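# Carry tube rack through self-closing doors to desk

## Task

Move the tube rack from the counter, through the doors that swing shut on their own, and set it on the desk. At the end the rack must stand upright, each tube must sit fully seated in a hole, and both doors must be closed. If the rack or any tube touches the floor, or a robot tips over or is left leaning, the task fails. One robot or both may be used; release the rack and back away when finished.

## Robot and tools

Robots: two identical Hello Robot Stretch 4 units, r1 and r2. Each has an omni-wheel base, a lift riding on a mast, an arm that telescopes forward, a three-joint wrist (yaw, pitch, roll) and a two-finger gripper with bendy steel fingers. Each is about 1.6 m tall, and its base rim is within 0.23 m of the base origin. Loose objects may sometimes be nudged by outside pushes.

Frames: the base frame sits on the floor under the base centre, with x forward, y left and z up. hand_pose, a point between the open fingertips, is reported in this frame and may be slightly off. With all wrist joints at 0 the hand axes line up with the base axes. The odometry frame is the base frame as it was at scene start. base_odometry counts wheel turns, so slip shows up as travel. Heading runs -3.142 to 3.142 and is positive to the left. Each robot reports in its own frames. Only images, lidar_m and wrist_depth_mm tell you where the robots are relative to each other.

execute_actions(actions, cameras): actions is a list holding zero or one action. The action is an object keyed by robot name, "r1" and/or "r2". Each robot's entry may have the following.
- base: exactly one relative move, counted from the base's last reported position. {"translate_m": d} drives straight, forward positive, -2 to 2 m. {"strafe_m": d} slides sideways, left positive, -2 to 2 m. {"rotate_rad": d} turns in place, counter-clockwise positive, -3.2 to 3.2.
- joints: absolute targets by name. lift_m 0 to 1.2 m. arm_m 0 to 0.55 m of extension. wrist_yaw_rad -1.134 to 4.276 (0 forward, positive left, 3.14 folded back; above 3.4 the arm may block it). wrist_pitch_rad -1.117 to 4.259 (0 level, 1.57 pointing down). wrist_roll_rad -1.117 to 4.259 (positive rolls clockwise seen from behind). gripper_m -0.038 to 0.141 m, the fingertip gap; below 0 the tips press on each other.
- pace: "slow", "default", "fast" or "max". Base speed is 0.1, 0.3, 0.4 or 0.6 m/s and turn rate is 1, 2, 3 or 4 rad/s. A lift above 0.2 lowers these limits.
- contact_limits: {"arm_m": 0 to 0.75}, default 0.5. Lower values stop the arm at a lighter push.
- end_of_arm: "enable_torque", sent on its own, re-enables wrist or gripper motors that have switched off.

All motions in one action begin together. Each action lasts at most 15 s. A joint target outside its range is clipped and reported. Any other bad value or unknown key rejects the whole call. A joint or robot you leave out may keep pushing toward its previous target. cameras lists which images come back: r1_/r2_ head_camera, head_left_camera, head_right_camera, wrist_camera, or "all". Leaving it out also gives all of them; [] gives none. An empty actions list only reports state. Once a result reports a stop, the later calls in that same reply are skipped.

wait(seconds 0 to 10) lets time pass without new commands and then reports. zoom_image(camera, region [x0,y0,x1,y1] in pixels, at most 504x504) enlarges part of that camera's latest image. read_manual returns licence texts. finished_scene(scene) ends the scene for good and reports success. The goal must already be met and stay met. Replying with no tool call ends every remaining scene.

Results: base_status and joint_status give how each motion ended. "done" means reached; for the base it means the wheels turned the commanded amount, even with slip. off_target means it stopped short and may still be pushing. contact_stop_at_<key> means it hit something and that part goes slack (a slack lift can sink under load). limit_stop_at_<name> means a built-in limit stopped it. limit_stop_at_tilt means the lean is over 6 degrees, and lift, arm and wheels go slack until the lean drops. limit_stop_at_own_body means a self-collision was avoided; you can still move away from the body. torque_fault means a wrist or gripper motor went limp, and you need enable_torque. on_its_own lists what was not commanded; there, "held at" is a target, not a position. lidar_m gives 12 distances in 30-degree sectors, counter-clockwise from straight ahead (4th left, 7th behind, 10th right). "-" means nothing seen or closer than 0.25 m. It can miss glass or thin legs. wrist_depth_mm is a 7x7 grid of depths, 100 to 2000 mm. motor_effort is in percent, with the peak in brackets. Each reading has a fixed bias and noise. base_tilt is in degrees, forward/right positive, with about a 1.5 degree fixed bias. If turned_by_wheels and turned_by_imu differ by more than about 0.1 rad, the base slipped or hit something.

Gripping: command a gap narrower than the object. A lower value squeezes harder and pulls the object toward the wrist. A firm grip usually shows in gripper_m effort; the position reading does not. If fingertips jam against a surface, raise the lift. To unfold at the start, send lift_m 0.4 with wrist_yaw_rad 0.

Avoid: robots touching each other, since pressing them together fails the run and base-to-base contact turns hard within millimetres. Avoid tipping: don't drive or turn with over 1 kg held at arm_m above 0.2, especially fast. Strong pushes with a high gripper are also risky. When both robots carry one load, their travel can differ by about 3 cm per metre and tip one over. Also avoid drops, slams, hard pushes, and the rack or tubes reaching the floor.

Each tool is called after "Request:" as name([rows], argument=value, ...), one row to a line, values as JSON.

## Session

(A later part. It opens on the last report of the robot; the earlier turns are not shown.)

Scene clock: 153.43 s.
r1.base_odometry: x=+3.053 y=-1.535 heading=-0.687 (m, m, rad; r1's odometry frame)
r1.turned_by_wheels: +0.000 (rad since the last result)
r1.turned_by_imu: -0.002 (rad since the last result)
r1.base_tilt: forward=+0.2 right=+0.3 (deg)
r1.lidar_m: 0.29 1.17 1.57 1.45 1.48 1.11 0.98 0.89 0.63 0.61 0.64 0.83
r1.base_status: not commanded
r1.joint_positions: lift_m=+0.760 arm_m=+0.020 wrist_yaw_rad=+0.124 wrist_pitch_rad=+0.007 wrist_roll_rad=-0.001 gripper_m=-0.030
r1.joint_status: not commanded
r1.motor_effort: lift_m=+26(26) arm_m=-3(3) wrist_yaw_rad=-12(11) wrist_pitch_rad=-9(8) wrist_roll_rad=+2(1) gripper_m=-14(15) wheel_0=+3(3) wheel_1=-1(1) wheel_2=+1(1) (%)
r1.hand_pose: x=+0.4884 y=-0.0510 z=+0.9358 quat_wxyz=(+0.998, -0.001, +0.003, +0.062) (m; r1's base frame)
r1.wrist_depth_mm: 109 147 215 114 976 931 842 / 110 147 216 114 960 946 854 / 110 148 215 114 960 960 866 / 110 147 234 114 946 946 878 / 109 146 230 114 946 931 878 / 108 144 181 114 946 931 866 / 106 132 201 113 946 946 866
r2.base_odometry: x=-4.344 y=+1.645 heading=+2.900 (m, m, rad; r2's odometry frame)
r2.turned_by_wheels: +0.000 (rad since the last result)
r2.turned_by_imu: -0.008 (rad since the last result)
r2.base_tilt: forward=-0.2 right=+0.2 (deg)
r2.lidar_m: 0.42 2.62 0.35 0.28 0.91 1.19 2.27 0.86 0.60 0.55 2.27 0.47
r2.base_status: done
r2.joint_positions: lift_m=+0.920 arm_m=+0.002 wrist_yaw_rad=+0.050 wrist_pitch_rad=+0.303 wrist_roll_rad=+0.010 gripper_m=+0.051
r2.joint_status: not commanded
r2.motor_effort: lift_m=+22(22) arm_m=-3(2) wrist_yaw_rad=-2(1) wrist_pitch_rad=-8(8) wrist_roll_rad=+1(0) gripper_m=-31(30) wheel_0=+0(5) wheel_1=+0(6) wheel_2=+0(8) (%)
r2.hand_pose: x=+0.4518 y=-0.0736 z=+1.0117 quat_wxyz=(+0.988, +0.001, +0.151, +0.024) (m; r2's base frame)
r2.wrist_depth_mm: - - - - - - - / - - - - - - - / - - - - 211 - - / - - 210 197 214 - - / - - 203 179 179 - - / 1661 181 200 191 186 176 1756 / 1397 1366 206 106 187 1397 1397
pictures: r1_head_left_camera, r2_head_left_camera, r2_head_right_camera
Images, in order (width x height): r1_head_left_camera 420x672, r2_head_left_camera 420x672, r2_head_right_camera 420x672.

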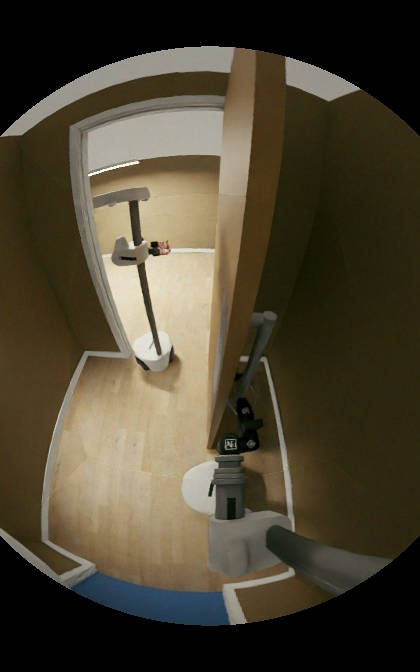

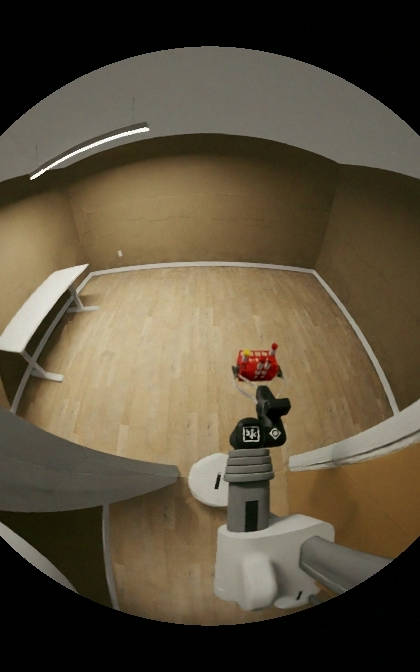

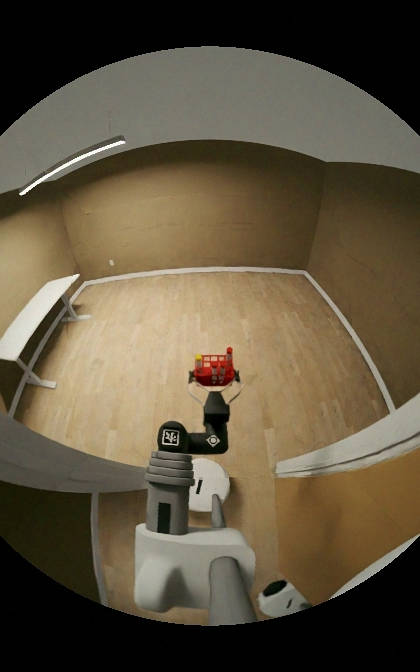

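Request:
execute_actions([
  {"r2":{"base":{"translate_m":1.5},"pace":"fast"},"r1":{"base":{"strafe_m":0.37},"pace":"slow"}},
], cameras=[])

Request:
execute_actions([
  {"r2":{"base":{"rotate_rad":1.57},"pace":"slow"},"r1":{"base":{"translate_m":0.05},"pace":"slow"}},
], cameras=["r2_head_left_camera","r2_head_camera","r1_wrist_camera"])

Scene clock: 159.27 s.
r1.base_odometry: x=+3.288 y=-1.250 heading=-0.688 (m, m, rad; r1's odometry frame)
r1.turned_by_wheels: -0.001 (rad since the last result)
r1.turned_by_imu: -0.006 (rad since the last result)
r1.base_tilt: forward=+0.1 right=+0.2 (deg)
r1.lidar_m: 0.40 1.30 1.16 1.09 1.11 1.11 1.06 1.09 1.04 0.96 1.00 1.17
r1.base_status: done
r1.joint_positions: lift_m=+0.760 arm_m=+0.021 wrist_yaw_rad=+0.119 wrist_pitch_rad=+0.007 wrist_roll_rad=-0.001 gripper_m=-0.029
r1.joint_status: not commanded
r1.motor_effort: lift_m=+26(26) arm_m=-3(3) wrist_yaw_rad=+4(18) wrist_pitch_rad=-10(10) wrist_roll_rad=+1(2) gripper_m=-24(25) wheel_0=-13(14) wheel_1=-5(9) wheel_2=+7(9) (%)
r1.hand_pose: x=+0.4883 y=-0.0527 z=+0.9357 quat_wxyz=(+0.998, -0.001, +0.004, +0.059) (m; r1's base frame)
r1.wrist_depth_mm: 152 167 220 166 549 960 917 / 153 167 219 165 539 946 931 / 153 167 220 164 530 931 917 / 153 167 219 163 521 917 946 / 154 166 216 163 512 931 931 / 154 164 198 164 181 931 931 / 154 156 176 161 466 878 931
r2.base_odometry: x=-5.800 y=+2.004 heading=+2.900 (m, m, rad; r2's odometry frame)
r2.turned_by_wheels: +0.000 (rad since the last result)
r2.turned_by_imu: -0.006 (rad since the last result)
r2.base_tilt: forward=-0.2 right=+0.3 (deg)
r2.lidar_m: 0.40 1.76 1.93 1.80 1.87 1.50 1.46 1.47 1.85 2.11 2.17 0.48
r2.base_status: done
r2.joint_positions: lift_m=+0.920 arm_m=+0.002 wrist_yaw_rad=+0.050 wrist_pitch_rad=+0.303 wrist_roll_rad=+0.010 gripper_m=+0.051
r2.joint_status: not commanded
r2.motor_effort: lift_m=+22(21) arm_m=-3(3) wrist_yaw_rad=+0(0) wrist_pitch_rad=-8(8) wrist_roll_rad=+1(1) gripper_m=-34(31) wheel_0=+2(7) wheel_1=+0(5) wheel_2=+0(12) (%)
r2.hand_pose: x=+0.4518 y=-0.0735 z=+1.0117 quat_wxyz=(+0.988, +0.001, +0.151, +0.024) (m; r2's base frame)
r2.wrist_depth_mm: 1366 1366 1366 1336 1366 1336 1308 / 1397 1397 1430 1430 1397 1397 1397 / 1499 1537 1464 1430 214 1464 1464 / 1576 1618 211 197 214 1618 1537 / 1708 1661 203 179 180 1618 1618 / 1661 181 200 190 186 176 1708 / 1366 1366 206 106 187 1430 1397
pictures: none
No camera images: the call's "cameras" was empty. Leave "cameras" out to get every camera's image.

Scene clock: 162.13 s.
r1.base_odometry: x=+3.326 y=-1.281 heading=-0.687 (m, m, rad; r1's odometry frame)
r1.turned_by_wheels: +0.000 (rad since the last result)
r1.turned_by_imu: +0.000 (rad since the last result)
r1.base_tilt: forward=+0.0 right=+0.2 (deg)
r1.lidar_m: 0.34 1.25 1.15 1.08 1.11 1.16 1.10 1.13 1.03 0.96 1.02 1.04
r1.base_status: done
r1.joint_positions: lift_m=+0.760 arm_m=+0.021 wrist_yaw_rad=+0.123 wrist_pitch_rad=+0.006 wrist_roll_rad=-0.001 gripper_m=-0.030
r1.joint_status: not commanded
r1.motor_effort: lift_m=+25(25) arm_m=-4(4) wrist_yaw_rad=-9(20) wrist_pitch_rad=-8(10) wrist_roll_rad=+1(1) gripper_m=-11(20) wheel_0=+6(11) wheel_1=+2(6) wheel_2=-3(8) (%)
r1.hand_pose: x=+0.4885 y=-0.0514 z=+0.9360 quat_wxyz=(+0.998, -0.001, +0.003, +0.061) (m; r1's base frame)
r1.wrist_depth_mm: 127 152 183 119 466 878 878 / 126 153 183 119 455 891 878 / 126 152 182 119 445 866 878 / 126 152 182 118 442 866 878 / 125 151 181 118 436 878 866 / 124 150 177 118 368 866 866 / 124 139 178 117 397 878 866
r2.base_odometry: x=-5.800 y=+2.004 heading=-1.814 (m, m, rad; r2's odometry frame)
r2.turned_by_wheels: +1.570 (rad since the last result)
r2.turned_by_imu: +1.581 (rad since the last result)
r2.base_tilt: forward=-0.1 right=+0.2 (deg)
r2.lidar_m: 0.41 1.85 1.49 1.45 1.47 1.88 2.09 2.16 1.83 1.73 1.78 0.48
r2.base_status: done
r2.joint_positions: lift_m=+0.920 arm_m=+0.002 wrist_yaw_rad=+0.050 wrist_pitch_rad=+0.303 wrist_roll_rad=+0.010 gripper_m=+0.051
r2.joint_status: not commanded
r2.motor_effort: lift_m=+22(21) arm_m=-3(4) wrist_yaw_rad=+2(1) wrist_pitch_rad=-8(9) wrist_roll_rad=+1(0) gripper_m=-31(32) wheel_0=-2(3) wheel_1=-2(5) wheel_2=-2(2) (%)
r2.hand_pose: x=+0.4518 y=-0.0735 z=+1.0117 quat_wxyz=(+0.988, +0.001, +0.151, +0.024) (m; r2's base frame)
r2.wrist_depth_mm: - - - - - - - / - - - - - - - / - - 1808 1808 209 - - / - - 211 198 213 - - / - - 206 179 179 - - / 1661 181 200 191 187 176 1756 / 1397 1366 206 106 187 1430 1430
pictures: r1_wrist_camera, r2_head_camera, r2_head_left_camera
Images, in order (width x height): r1_wrist_camera 616x392, r2_head_camera 420x560, r2_head_left_camera 420x672.

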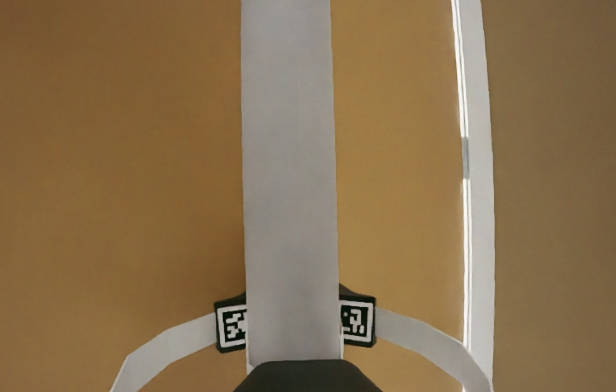

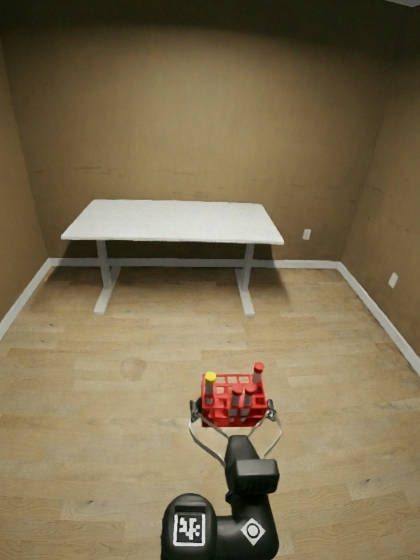

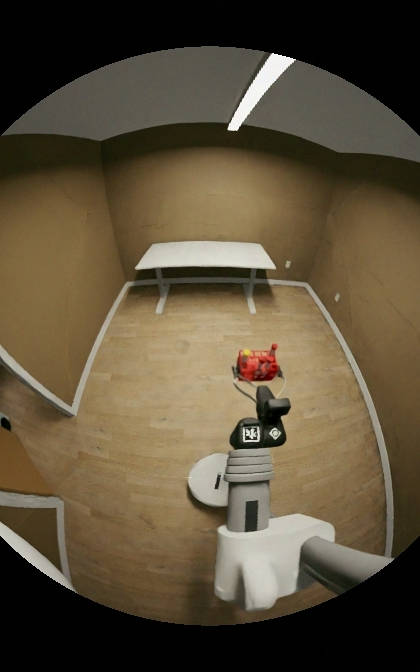

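Request:
execute_actions([
  {"r2":{"base":{"translate_m":1.25},"joints":{"arm_m":0.15},"pace":"fast"},"r1":{"base":{"strafe_m":0.27},"joints":{"arm_m":0.2},"pace":"slow"}},
], cameras=["r2_head_camera"])

Scene clock: 167.30 s.
r1.base_odometry: x=+3.497 y=-1.073 heading=-0.689 (m, m, rad; r1's odometry frame)
r1.turned_by_wheels: -0.002 (rad since the last result)
r1.turned_by_imu: +0.057 (rad since the last result)
r1.base_tilt: forward=+0.1 right=+0.2 (deg)
r1.lidar_m: 0.57 1.14 0.83 0.79 0.83 1.07 1.11 1.11 1.28 1.25 1.34 0.84
r1.base_status: done
r1.joint_positions: lift_m=+0.760 arm_m=+0.200 wrist_yaw_rad=+0.110 wrist_pitch_rad=+0.006 wrist_roll_rad=-0.001 gripper_m=-0.030
r1.joint_status: all done
r1.on_its_own: wrist_yaw_rad is at rest, and its effort (+29) is outside its rest range (-13 to +13)
r1.motor_effort: lift_m=+25(26) arm_m=+1(19) wrist_yaw_rad=+29(49) wrist_pitch_rad=-6(8) wrist_roll_rad=+1(3) gripper_m=-17(22) wheel_0=-15(17) wheel_1=-4(12) wheel_2=-3(12) (%)
r1.hand_pose: x=+0.6670 y=-0.0552 z=+0.9360 quat_wxyz=(+0.998, -0.001, +0.003, +0.055) (m; r1's base frame)
r1.wrist_depth_mm: 798 205 220 164 297 366 442 / 809 203 219 164 294 362 439 / 809 204 219 163 293 355 439 / 798 203 218 163 291 355 436 / 798 203 217 163 293 353 436 / 798 202 209 162 178 353 427 / 788 207 204 159 285 325 427
r2.base_odometry: x=-6.100 y=+0.790 heading=-1.813 (m, m, rad; r2's odometry frame)
r2.turned_by_wheels: +0.000 (rad since the last result)
r2.turned_by_imu: -0.005 (rad since the last result)
r2.base_tilt: forward=-0.1 right=+0.2 (deg)
r2.lidar_m: 0.55 0.57 0.73 1.47 1.53 2.31 3.38 2.57 1.76 1.64 1.69 0.61
r2.base_status: done
r2.joint_positions: lift_m=+0.920 arm_m=+0.149 wrist_yaw_rad=+0.050 wrist_pitch_rad=+0.303 wrist_roll_rad=+0.010 gripper_m=+0.051
r2.joint_status: all done
r2.motor_effort: lift_m=+22(21) arm_m=+4(5) wrist_yaw_rad=+0(3) wrist_pitch_rad=-8(9) wrist_roll_rad=+0(0) gripper_m=-29(33) wheel_0=+1(9) wheel_1=+0(6) wheel_2=+0(13) (%)
r2.hand_pose: x=+0.5995 y=-0.0735 z=+1.0118 quat_wxyz=(+0.988, +0.001, +0.151, +0.024) (m; r2's base frame)
r2.wrist_depth_mm: 904 904 904 891 904 904 891 / 960 960 960 960 946 960 946 / 991 1025 991 976 214 991 1008 / 1042 1060 210 198 215 1060 1042 / 788 798 204 179 178 842 1118 / 615 181 200 191 186 176 640 / 517 512 206 106 187 525 512
pictures: r2_head_camera
Images, in order (width x height): r2_head_camera 420x560.

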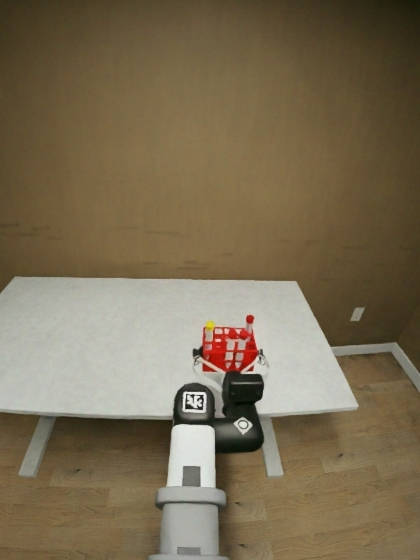

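Request:
execute_actions([
  {"r2":{"joints":{"arm_m":0.33,"lift_m":0.695}},"r1":{"base":{"strafe_m":0.115},"joints":{"arm_m":0.39,"wrist_yaw_rad":0.05},"pace":"slow"}},
], cameras=["r2_wrist_camera"])

Scene clock: 170.83 s.
r1.base_odometry: x=+3.570 y=-0.984 heading=-0.689 (m, m, rad; r1's odometry frame)
r1.turned_by_wheels: +0.000 (rad since the last result)
r1.turned_by_imu: -0.003 (rad since the last result)
r1.base_tilt: forward=+0.2 right=+0.2 (deg)
r1.lidar_m: 0.78 1.01 0.71 0.67 0.71 1.01 1.05 1.14 1.42 1.36 1.43 1.00
r1.base_status: done
r1.joint_positions: lift_m=+0.760 arm_m=+0.389 wrist_yaw_rad=+0.054 wrist_pitch_rad=+0.006 wrist_roll_rad=-0.001 gripper_m=-0.030
r1.joint_status: all done
r1.motor_effort: lift_m=+25(26) arm_m=+7(8) wrist_yaw_rad=-11(45) wrist_pitch_rad=-6(8) wrist_roll_rad=+2(2) gripper_m=-15(15) wheel_0=+2(25) wheel_1=+2(5) wheel_2=+1(8) (%)
r1.hand_pose: x=+0.8524 y=-0.0717 z=+0.9361 quat_wxyz=(+1.000, +0.000, +0.003, +0.027) (m; r1's base frame)
r1.wrist_depth_mm: 580 580 229 163 273 303 332 / 580 574 228 163 273 301 329 / 591 580 228 162 271 298 327 / 585 569 229 163 271 298 327 / 580 574 229 163 270 297 324 / 580 569 211 163 266 298 324 / 580 217 224 159 263 298 325
r2.base_odometry: x=-6.100 y=+0.790 heading=-1.813 (m, m, rad; r2's odometry frame)
r2.turned_by_wheels: +0.000 (rad since the last result)
r2.turned_by_imu: -0.001 (rad since the last result)
r2.base_tilt: forward=-0.1 right=+0.2 (deg)
r2.lidar_m: 0.55 0.57 0.77 1.48 1.51 2.23 3.39 2.58 1.74 1.63 1.67 0.60
r2.base_status: not commanded
r2.joint_positions: lift_m=+0.695 arm_m=+0.329 wrist_yaw_rad=+0.050 wrist_pitch_rad=+0.303 wrist_roll_rad=+0.010 gripper_m=+0.051
r2.joint_status: all done
r2.motor_effort: lift_m=+13(19) arm_m=+5(3) wrist_yaw_rad=+1(2) wrist_pitch_rad=-6(8) wrist_roll_rad=+0(0) gripper_m=-30(31) wheel_0=+1(1) wheel_1=+0(0) wheel_2=+0(0) (%)
r2.hand_pose: x=+0.7795 y=-0.0735 z=+0.7874 quat_wxyz=(+0.988, +0.001, +0.151, +0.024) (m; r2's base frame)
r2.wrist_depth_mm: 750 750 741 741 741 741 741 / 778 788 788 778 778 778 768 / 820 809 732 759 683 809 809 / 500 512 227 198 214 544 549 / 362 368 203 179 178 384 384 / 281 181 200 191 186 177 296 / 237 236 206 106 187 241 -
pictures: r2_wrist_camera
Images, in order (width x height): r2_wrist_camera 616x392.

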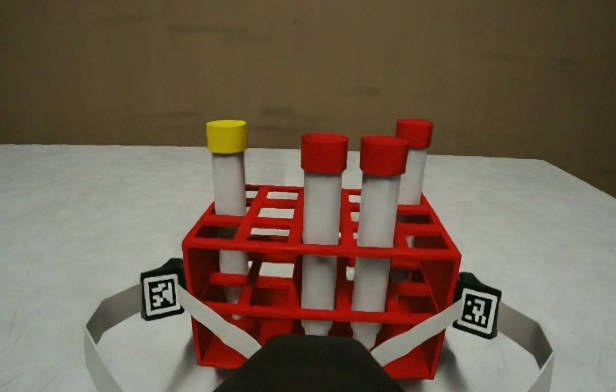

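h ≈ 0.025 remains.

Request:
execute_actions([
  {"r2":{"joints":{"lift_m":0.671},"pace":"slow"},"r1":{"base":{"strafe_m":0.055},"joints":{"arm_m":0.52},"pace":"slow"}},
], cameras=[])

Request:
execute_actions([
  {"r2":{"joints":{"gripper_m":0.141}},"r1":{"base":{"translate_m":0.12},"joints":{"gripper_m":0.08},"pace":"slow"}},
], cameras=["r2_wrist_camera","r1_wrist_camera"])

Scene clock: 173.57 s.
r1.base_odometry: x=+3.605 y=-0.942 heading=-0.689 (m, m, rad; r1's odometry frame)
r1.turned_by_wheels: +0.000 (rad since the last result)
r1.turned_by_imu: -0.002 (rad since the last result)
r1.base_tilt: forward=+0.1 right=+0.2 (deg)
r1.lidar_m: 0.92 0.88 0.65 0.61 0.68 0.92 1.02 1.13 1.46 1.43 1.51 1.09
r1.base_status: done
r1.joint_positions: lift_m=+0.760 arm_m=+0.519 wrist_yaw_rad=+0.051 wrist_pitch_rad=+0.006 wrist_roll_rad=-0.001 gripper_m=-0.030
r1.joint_status: all done
r1.motor_effort: lift_m=+25(25) arm_m=+7(8) wrist_yaw_rad=-4(30) wrist_pitch_rad=-7(6) wrist_roll_rad=+2(2) gripper_m=-15(14) wheel_0=-3(15) wheel_1=+0(5) wheel_2=-1(6) (%)
r1.hand_pose: x=+0.9823 y=-0.0725 z=+0.9361 quat_wxyz=(+1.000, +0.000, +0.003, +0.026) (m; r1's base frame)
r1.wrist_depth_mm: 449 445 235 164 256 270 279 / 445 442 235 165 256 270 281 / 449 439 235 164 255 268 279 / 439 439 234 163 255 268 277 / 442 439 234 163 254 266 277 / 442 439 229 162 252 267 278 / 445 439 231 160 253 266 277
r2.base_odometry: x=-6.100 y=+0.790 heading=-1.813 (m, m, rad; r2's odometry frame)
r2.turned_by_wheels: +0.000 (rad since the last result)
r2.turned_by_imu: +0.000 (rad since the last result)
r2.base_tilt: forward=-0.1 right=+0.2 (deg)
r2.lidar_m: 0.56 0.57 0.75 1.47 1.52 2.16 3.38 2.54 1.75 1.63 1.69 0.59
r2.base_status: not commanded
r2.joint_positions: lift_m=+0.671 arm_m=+0.329 wrist_yaw_rad=+0.050 wrist_pitch_rad=+0.303 wrist_roll_rad=+0.010 gripper_m=+0.051
r2.joint_status: all done
r2.motor_effort: lift_m=+13(11) arm_m=+4(4) wrist_yaw_rad=-1(0) wrist_pitch_rad=-8(8) wrist_roll_rad=+0(0) gripper_m=-31(31) wheel_0=+1(1) wheel_1=+0(0) wheel_2=+0(0) (%)
r2.hand_pose: x=+0.7795 y=-0.0735 z=+0.7635 quat_wxyz=(+0.988, +0.001, +0.151, +0.024) (m; r2's base frame)
r2.wrist_depth_mm: 750 750 741 750 741 741 732 / 788 788 778 778 778 778 768 / 723 723 647 661 603 798 798 / 439 449 211 198 213 473 480 / 317 322 203 179 178 338 338 / 246 181 200 191 186 176 258 / 208 206 201 106 187 211 -
pictures: none
No camera images: the call's "cameras" was empty. Leave "cameras" out to get every camera's image.

Scene clock: 177.30 s.
r1.base_odometry: x=+3.698 y=-1.018 heading=-0.688 (m, m, rad; r1's odometry frame)
r1.turned_by_wheels: +0.000 (rad since the last result)
r1.turned_by_imu: +0.000 (rad since the last result)
r1.base_tilt: forward=+0.1 right=+0.3 (deg)
r1.lidar_m: 0.94 0.89 0.66 0.62 0.67 0.94 1.16 1.28 1.49 1.43 1.46 1.07
r1.base_status: done
r1.joint_positions: lift_m=+0.760 arm_m=+0.519 wrist_yaw_rad=+0.051 wrist_pitch_rad=+0.006 wrist_roll_rad=-0.001 gripper_m=+0.080
r1.joint_status: all done
r1.motor_effort: lift_m=+26(26) arm_m=+7(7) wrist_yaw_rad=-3(24) wrist_pitch_rad=-7(7) wrist_roll_rad=+1(1) gripper_m=+1(10) wheel_0=+4(12) wheel_1=+1(8) wheel_2=+1(6) (%)
r1.hand_pose: x=+0.9823 y=-0.0725 z=+0.9360 quat_wxyz=(+1.000, +0.000, +0.003, +0.026) (m; r1's base frame)
r1.wrist_depth_mm: 322 306 282 281 282 278 281 / 320 306 279 279 281 279 279 / 322 306 281 281 279 279 279 / 322 303 281 279 281 278 278 / 322 304 279 279 278 279 278 / 322 304 197 279 196 278 279 / 322 304 279 142 278 278 276
r2.base_odometry: x=-6.100 y=+0.790 heading=-1.813 (m, m, rad; r2's odometry frame)
r2.turned_by_wheels: +0.000 (rad since the last result)
r2.turned_by_imu: -0.001 (rad since the last result)
r2.base_tilt: forward=-0.1 right=+0.2 (deg)
r2.lidar_m: 0.55 0.58 0.75 1.48 1.52 2.11 3.40 2.53 1.76 1.63 1.68 0.57
r2.base_status: not commanded
r2.joint_positions: lift_m=+0.671 arm_m=+0.329 wrist_yaw_rad=+0.050 wrist_pitch_rad=+0.303 wrist_roll_rad=+0.010 gripper_m=+0.141
r2.joint_status: all done
r2.motor_effort: lift_m=+13(13) arm_m=+4(4) wrist_yaw_rad=+2(1) wrist_pitch_rad=-6(8) wrist_roll_rad=+1(0) gripper_m=+2(30) wheel_0=+1(2) wheel_1=+0(0) wheel_2=+0(0) (%)
r2.hand_pose: x=+0.7796 y=-0.0735 z=+0.7636 quat_wxyz=(+0.988, +0.001, +0.151, +0.024) (m; r2's base frame)
r2.wrist_depth_mm: 750 741 741 741 741 741 741 / 778 778 778 778 768 778 768 / 723 723 661 750 615 798 798 / 439 445 392 217 236 477 484 / 317 324 225 206 205 338 340 / 247 242 231 208 209 219 259 / 208 206 216 106 213 211 -
pictures: r1_wrist_camera, r2_wrist_camera
Images, in order (width x height): r1_wrist_camera 616x392, r2_wrist_camera 616x392.

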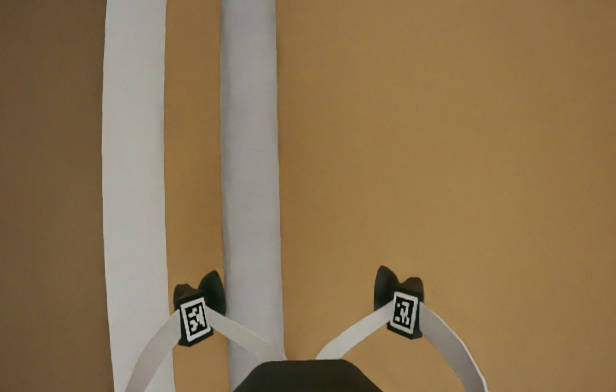

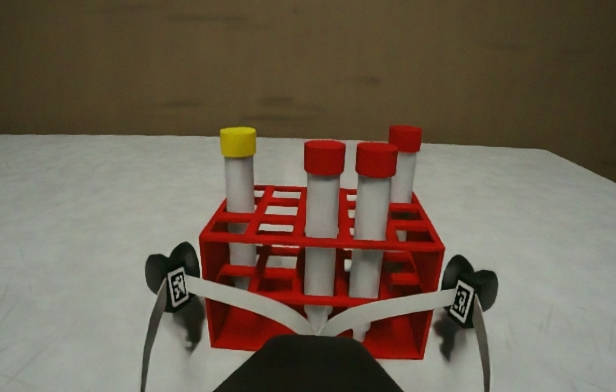

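Request:
execute_actions([
  {"r2":{"joints":{"arm_m":0.05}},"r1":{"joints":{"arm_m":0.2,"wrist_yaw_rad":0.12},"pace":"slow"}},
], cameras=["r1_head_camera","r1_head_left_camera"])

Request:
execute_actions([
  {"r2":{"joints":{"lift_m":0.6,"wrist_pitch_rad":0.0}}},
], cameras=["r2_wrist_camera","r2_head_camera","r1_wrist_camera"])

Request:
zoom_image(camera="r2_wrist_camera", region=[240, 140, 410, 290])

Scene clock: 182.30 s.
r1.base_odometry: x=+3.698 y=-1.018 heading=-0.689 (m, m, rad; r1's odometry frame)
r1.turned_by_wheels: +0.000 (rad since the last result)
r1.turned_by_imu: -0.002 (rad since the last result)
r1.base_tilt: forward=+0.0 right=+0.2 (deg)
r1.lidar_m: 0.99 0.88 0.66 0.63 0.65 0.93 1.13 1.25 1.52 1.43 1.50 1.10
r1.base_status: not commanded
r1.joint_positions: lift_m=+0.760 arm_m=+0.201 wrist_yaw_rad=+0.120 wrist_pitch_rad=+0.006 wrist_roll_rad=-0.001 gripper_m=+0.080
r1.joint_status: all done
r1.motor_effort: lift_m=+26(25) arm_m=-7(7) wrist_yaw_rad=+0(3) wrist_pitch_rad=-7(7) wrist_roll_rad=+1(2) gripper_m=-1(1) wheel_0=+3(4) wheel_1=+1(1) wheel_2=+0(0) (%)
r1.hand_pose: x=+0.6691 y=-0.0522 z=+0.9360 quat_wxyz=(+0.998, -0.001, +0.003, +0.060) (m; r1's base frame)
r1.wrist_depth_mm: 683 668 647 621 609 597 585 / 683 661 647 627 609 597 580 / 683 661 647 627 609 591 580 / 683 668 640 621 609 597 580 / 691 661 634 621 615 591 580 / 676 654 210 627 196 597 580 / 668 661 640 142 609 591 580
r2.base_odometry: x=-6.100 y=+0.790 heading=-1.813 (m, m, rad; r2's odometry frame)
r2.turned_by_wheels: +0.000 (rad since the last result)
r2.turned_by_imu: -0.001 (rad since the last result)
r2.base_tilt: forward=-0.1 right=+0.2 (deg)
r2.lidar_m: 0.55 0.58 0.79 1.47 1.50 2.10 3.39 2.56 1.76 1.63 1.67 0.60
r2.base_status: not commanded
r2.joint_positions: lift_m=+0.671 arm_m=+0.051 wrist_yaw_rad=+0.050 wrist_pitch_rad=+0.302 wrist_roll_rad=+0.010 gripper_m=+0.141
r2.joint_status: all done
r2.motor_effort: lift_m=+13(13) arm_m=-4(4) wrist_yaw_rad=+0(2) wrist_pitch_rad=-6(7) wrist_roll_rad=-1(0) gripper_m=+0(1) wheel_0=+1(1) wheel_1=+0(0) wheel_2=+0(0) (%)
r2.hand_pose: x=+0.5011 y=-0.0736 z=+0.7637 quat_wxyz=(+0.988, +0.001, +0.151, +0.024) (m; r2's base frame)
r2.wrist_depth_mm: 991 991 991 991 991 976 976 / 1060 1042 1060 1025 1042 1042 1025 / 741 732 741 496 691 820 1060 / 445 452 459 466 473 480 488 / 329 327 334 338 340 342 343 / 1308 1281 1229 322 319 218 1308 / 1098 1098 1138 106 1118 991 1160
pictures: r1_head_camera, r1_head_left_camera
Images, in order (width x height): r1_head_camera 420x560, r1_head_left_camera 420x672.

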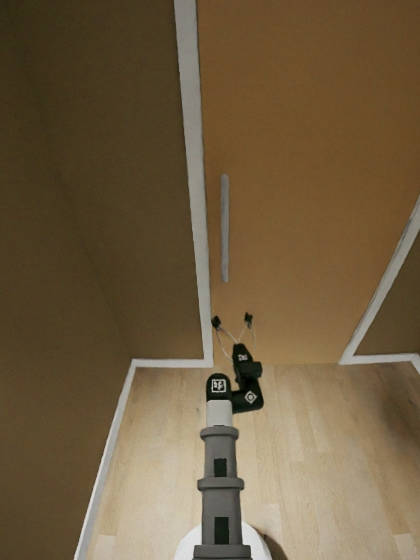

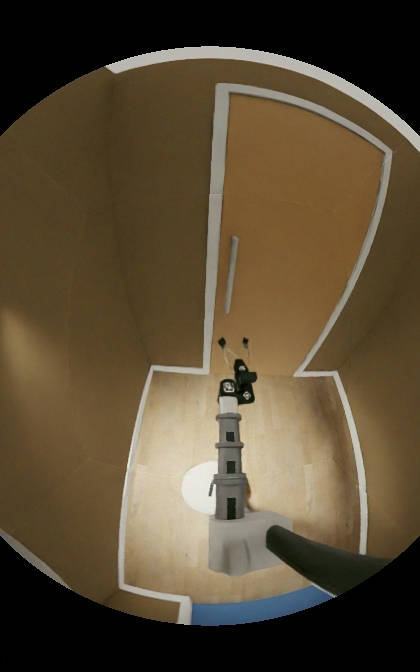

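Scene clock: 183.57 s.
r1.base_odometry: x=+3.698 y=-1.018 heading=-0.689 (m, m, rad; r1's odometry frame)
r1.turned_by_wheels: +0.000 (rad since the last result)
r1.turned_by_imu: +0.000 (rad since the last result)
r1.base_tilt: forward=+0.0 right=+0.3 (deg)
r1.lidar_m: 1.00 0.88 0.65 0.61 0.65 0.90 1.15 1.27 1.50 1.43 1.46 1.09
r1.base_status: not commanded
r1.joint_positions: lift_m=+0.760 arm_m=+0.201 wrist_yaw_rad=+0.120 wrist_pitch_rad=+0.006 wrist_roll_rad=-0.001 gripper_m=+0.080
r1.joint_status: not commanded
r1.motor_effort: lift_m=+25(25) arm_m=-7(7) wrist_yaw_rad=+0(1) wrist_pitch_rad=-7(7) wrist_roll_rad=+2(1) gripper_m=+1(1) wheel_0=+3(4) wheel_1=+1(1) wheel_2=+0(0) (%)
r1.hand_pose: x=+0.6691 y=-0.0522 z=+0.9360 quat_wxyz=(+0.998, -0.001, +0.003, +0.060) (m; r1's base frame)
r1.wrist_depth_mm: 683 676 647 621 615 597 585 / 683 661 640 621 609 597 580 / 699 668 640 627 603 597 585 / 683 668 640 627 609 591 574 / 676 661 647 621 609 585 580 / 683 661 210 627 196 591 585 / 676 654 640 142 603 591 580
r2.base_odometry: x=-6.100 y=+0.790 heading=-1.813 (m, m, rad; r2's odometry frame)
r2.turned_by_wheels: +0.000 (rad since the last result)
r2.turned_by_imu: +0.000 (rad since the last result)
r2.base_tilt: forward=-0.1 right=+0.2 (deg)
r2.lidar_m: 0.56 0.57 0.78 1.48 1.51 2.10 3.39 2.55 1.74 1.65 1.68 0.59
r2.base_status: not commanded
r2.joint_positions: lift_m=+0.600 arm_m=+0.051 wrist_yaw_rad=+0.050 wrist_pitch_rad=+0.003 wrist_roll_rad=+0.010 gripper_m=+0.141
r2.joint_status: all done
r2.motor_effort: lift_m=+13(14) arm_m=-5(4) wrist_yaw_rad=+1(1) wrist_pitch_rad=-6(10) wrist_roll_rad=+0(0) gripper_m=+0(2) wheel_0=+1(1) wheel_1=+0(0) wheel_2=+0(0) (%)
r2.hand_pose: x=+0.5141 y=-0.0729 z=+0.7778 quat_wxyz=(+1.000, +0.005, +0.001, +0.025) (m; r2's base frame)
r2.wrist_depth_mm: 1078 1060 1078 1078 1060 1060 1060 / 1078 1078 1078 1078 1078 1060 1078 / 1078 1098 1078 1098 1078 1098 1078 / 1098 1098 1118 500 1098 1078 1098 / 466 492 521 473 539 585 597 / 307 298 296 322 294 217 329 / 1138 1118 1118 106 1118 634 1118
pictures: r1_wrist_camera, r2_head_camera, r2_wrist_camera
Images, in order (width x height): r1_wrist_camera 616x392, r2_head_camera 420x560, r2_wrist_camera 616x392.

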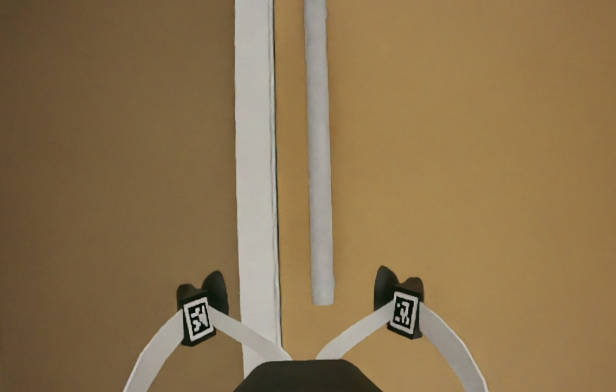

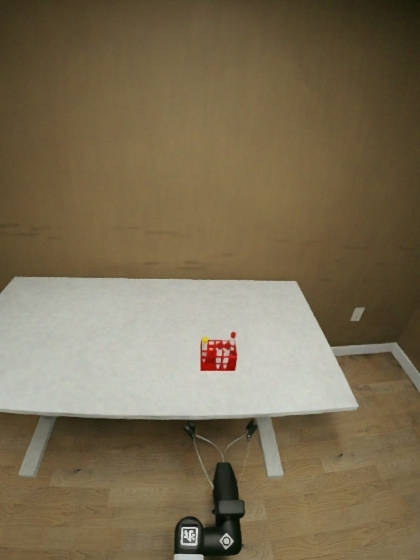

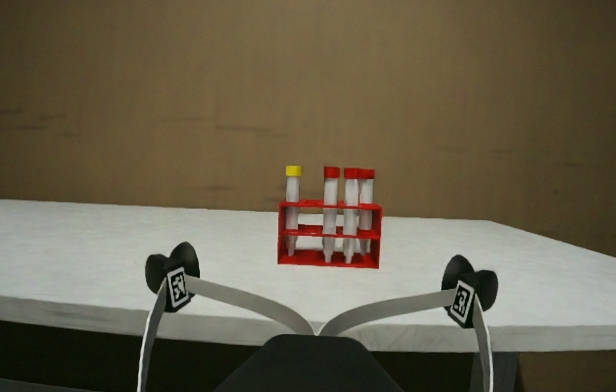

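Region (240, 140, 410, 290) of r2_wrist_camera's 616x392 image, scaled by 2.965; it fills the top 445 rows of this view, and the rest is white.

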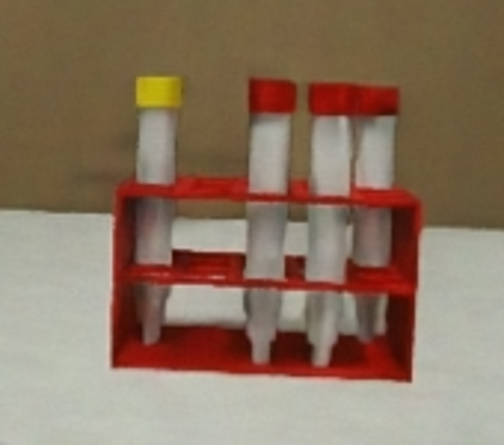

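Request:
execute_actions([
  {"r2":{"base":{"translate_m":-0.4},"pace":"fast"},"r1":{"base":{"rotate_rad":-2.8},"joints":{"arm_m":0.01},"pace":"fast"}},
], cameras=["r1_head_camera","r1_wrist_camera","r2_head_left_camera"])

Scene clock: 186.43 s.
r1.base_odometry: x=+3.698 y=-1.018 heading=+2.795 (m, m, rad; r1's odometry frame)
r1.turned_by_wheels: -2.800 (rad since the last result)
r1.turned_by_imu: -2.838 (rad since the last result)
r1.base_tilt: forward=+0.3 right=+0.2 (deg)
r1.lidar_m: 1.20 1.46 1.42 1.46 1.18 0.97 1.07 0.69 0.62 0.63 0.78 1.14
r1.base_status: done
r1.joint_positions: lift_m=+0.760 arm_m=+0.011 wrist_yaw_rad=+0.120 wrist_pitch_rad=+0.006 wrist_roll_rad=-0.001 gripper_m=+0.080
r1.joint_status: all done
r1.motor_effort: lift_m=+25(25) arm_m=-7(8) wrist_yaw_rad=+0(1) wrist_pitch_rad=-8(7) wrist_roll_rad=+1(1) gripper_m=-2(2) wheel_0=+0(6) wheel_1=+0(10) wheel_2=+0(9) (%)
r1.hand_pose: x=+0.4790 y=-0.0523 z=+0.9361 quat_wxyz=(+0.998, -0.001, +0.003, +0.060) (m; r1's base frame)
r1.wrist_depth_mm: 1397 1281 1205 1078 960 854 723 / 1336 1281 1205 1060 946 878 732 / 1336 1281 1205 1078 976 866 759 / 1366 1308 1182 1060 960 878 750 / 1336 1281 1229 1060 960 866 759 / 1366 1281 211 1060 196 854 750 / 1336 1308 1160 143 976 842 750
r2.base_odometry: x=-6.004 y=+1.179 heading=-1.813 (m, m, rad; r2's odometry frame)
r2.turned_by_wheels: +0.000 (rad since the last result)
r2.turned_by_imu: +0.001 (rad since the last result)
r2.base_tilt: forward=-0.2 right=+0.2 (deg)
r2.lidar_m: 0.94 0.98 1.29 1.44 1.50 1.99 2.98 2.62 1.76 1.67 1.73 1.00
r2.base_status: done
r2.joint_positions: lift_m=+0.600 arm_m=+0.051 wrist_yaw_rad=+0.050 wrist_pitch_rad=+0.003 wrist_roll_rad=+0.010 gripper_m=+0.141
r2.joint_status: not commanded
r2.motor_effort: lift_m=+13(13) arm_m=-4(4) wrist_yaw_rad=+2(3) wrist_pitch_rad=-7(6) wrist_roll_rad=+0(0) gripper_m=+1(1) wheel_0=+0(9) wheel_1=+2(6) wheel_2=+0(9) (%)
r2.hand_pose: x=+0.5141 y=-0.0729 z=+0.7778 quat_wxyz=(+1.000, +0.005, +0.001, +0.025) (m; r2's base frame)
r2.wrist_depth_mm: 1430 1464 1464 1430 1430 1464 1430 / 1464 1464 1430 1464 1464 1464 1464 / 1499 1499 1499 1464 1464 1499 1464 / 1255 1397 1499 1182 1499 1499 1464 / 1098 1499 715 1537 820 691 1499 / 1499 1537 1499 1464 1499 219 1499 / 1138 1499 1537 106 1499 1499 1499
pictures: r1_head_camera, r1_wrist_camera, r2_head_left_camera
Images, in order (width x height): r1_head_camera 420x560, r1_wrist_camera 616x392, r2_head_left_camera 420x672.

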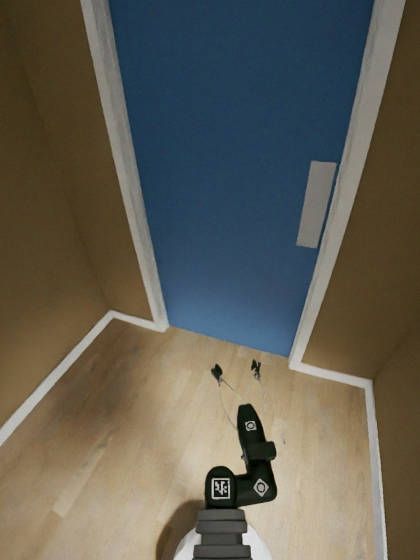

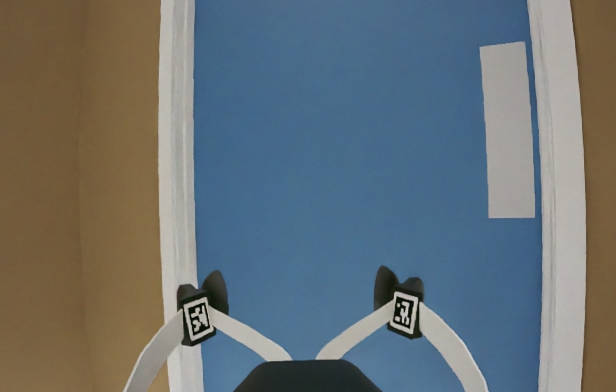

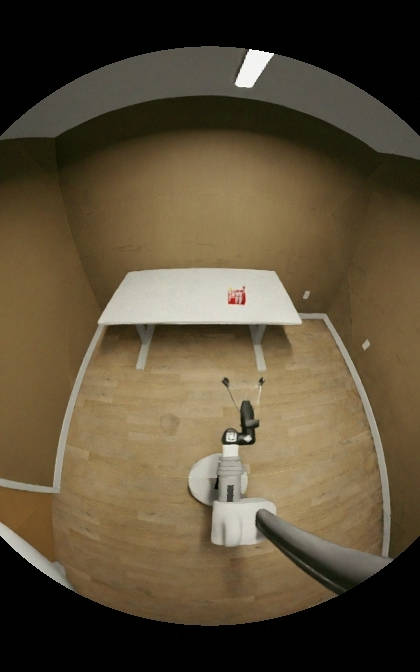

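Request:
finished_scene(scene=1)

The scene is finished: the task was done.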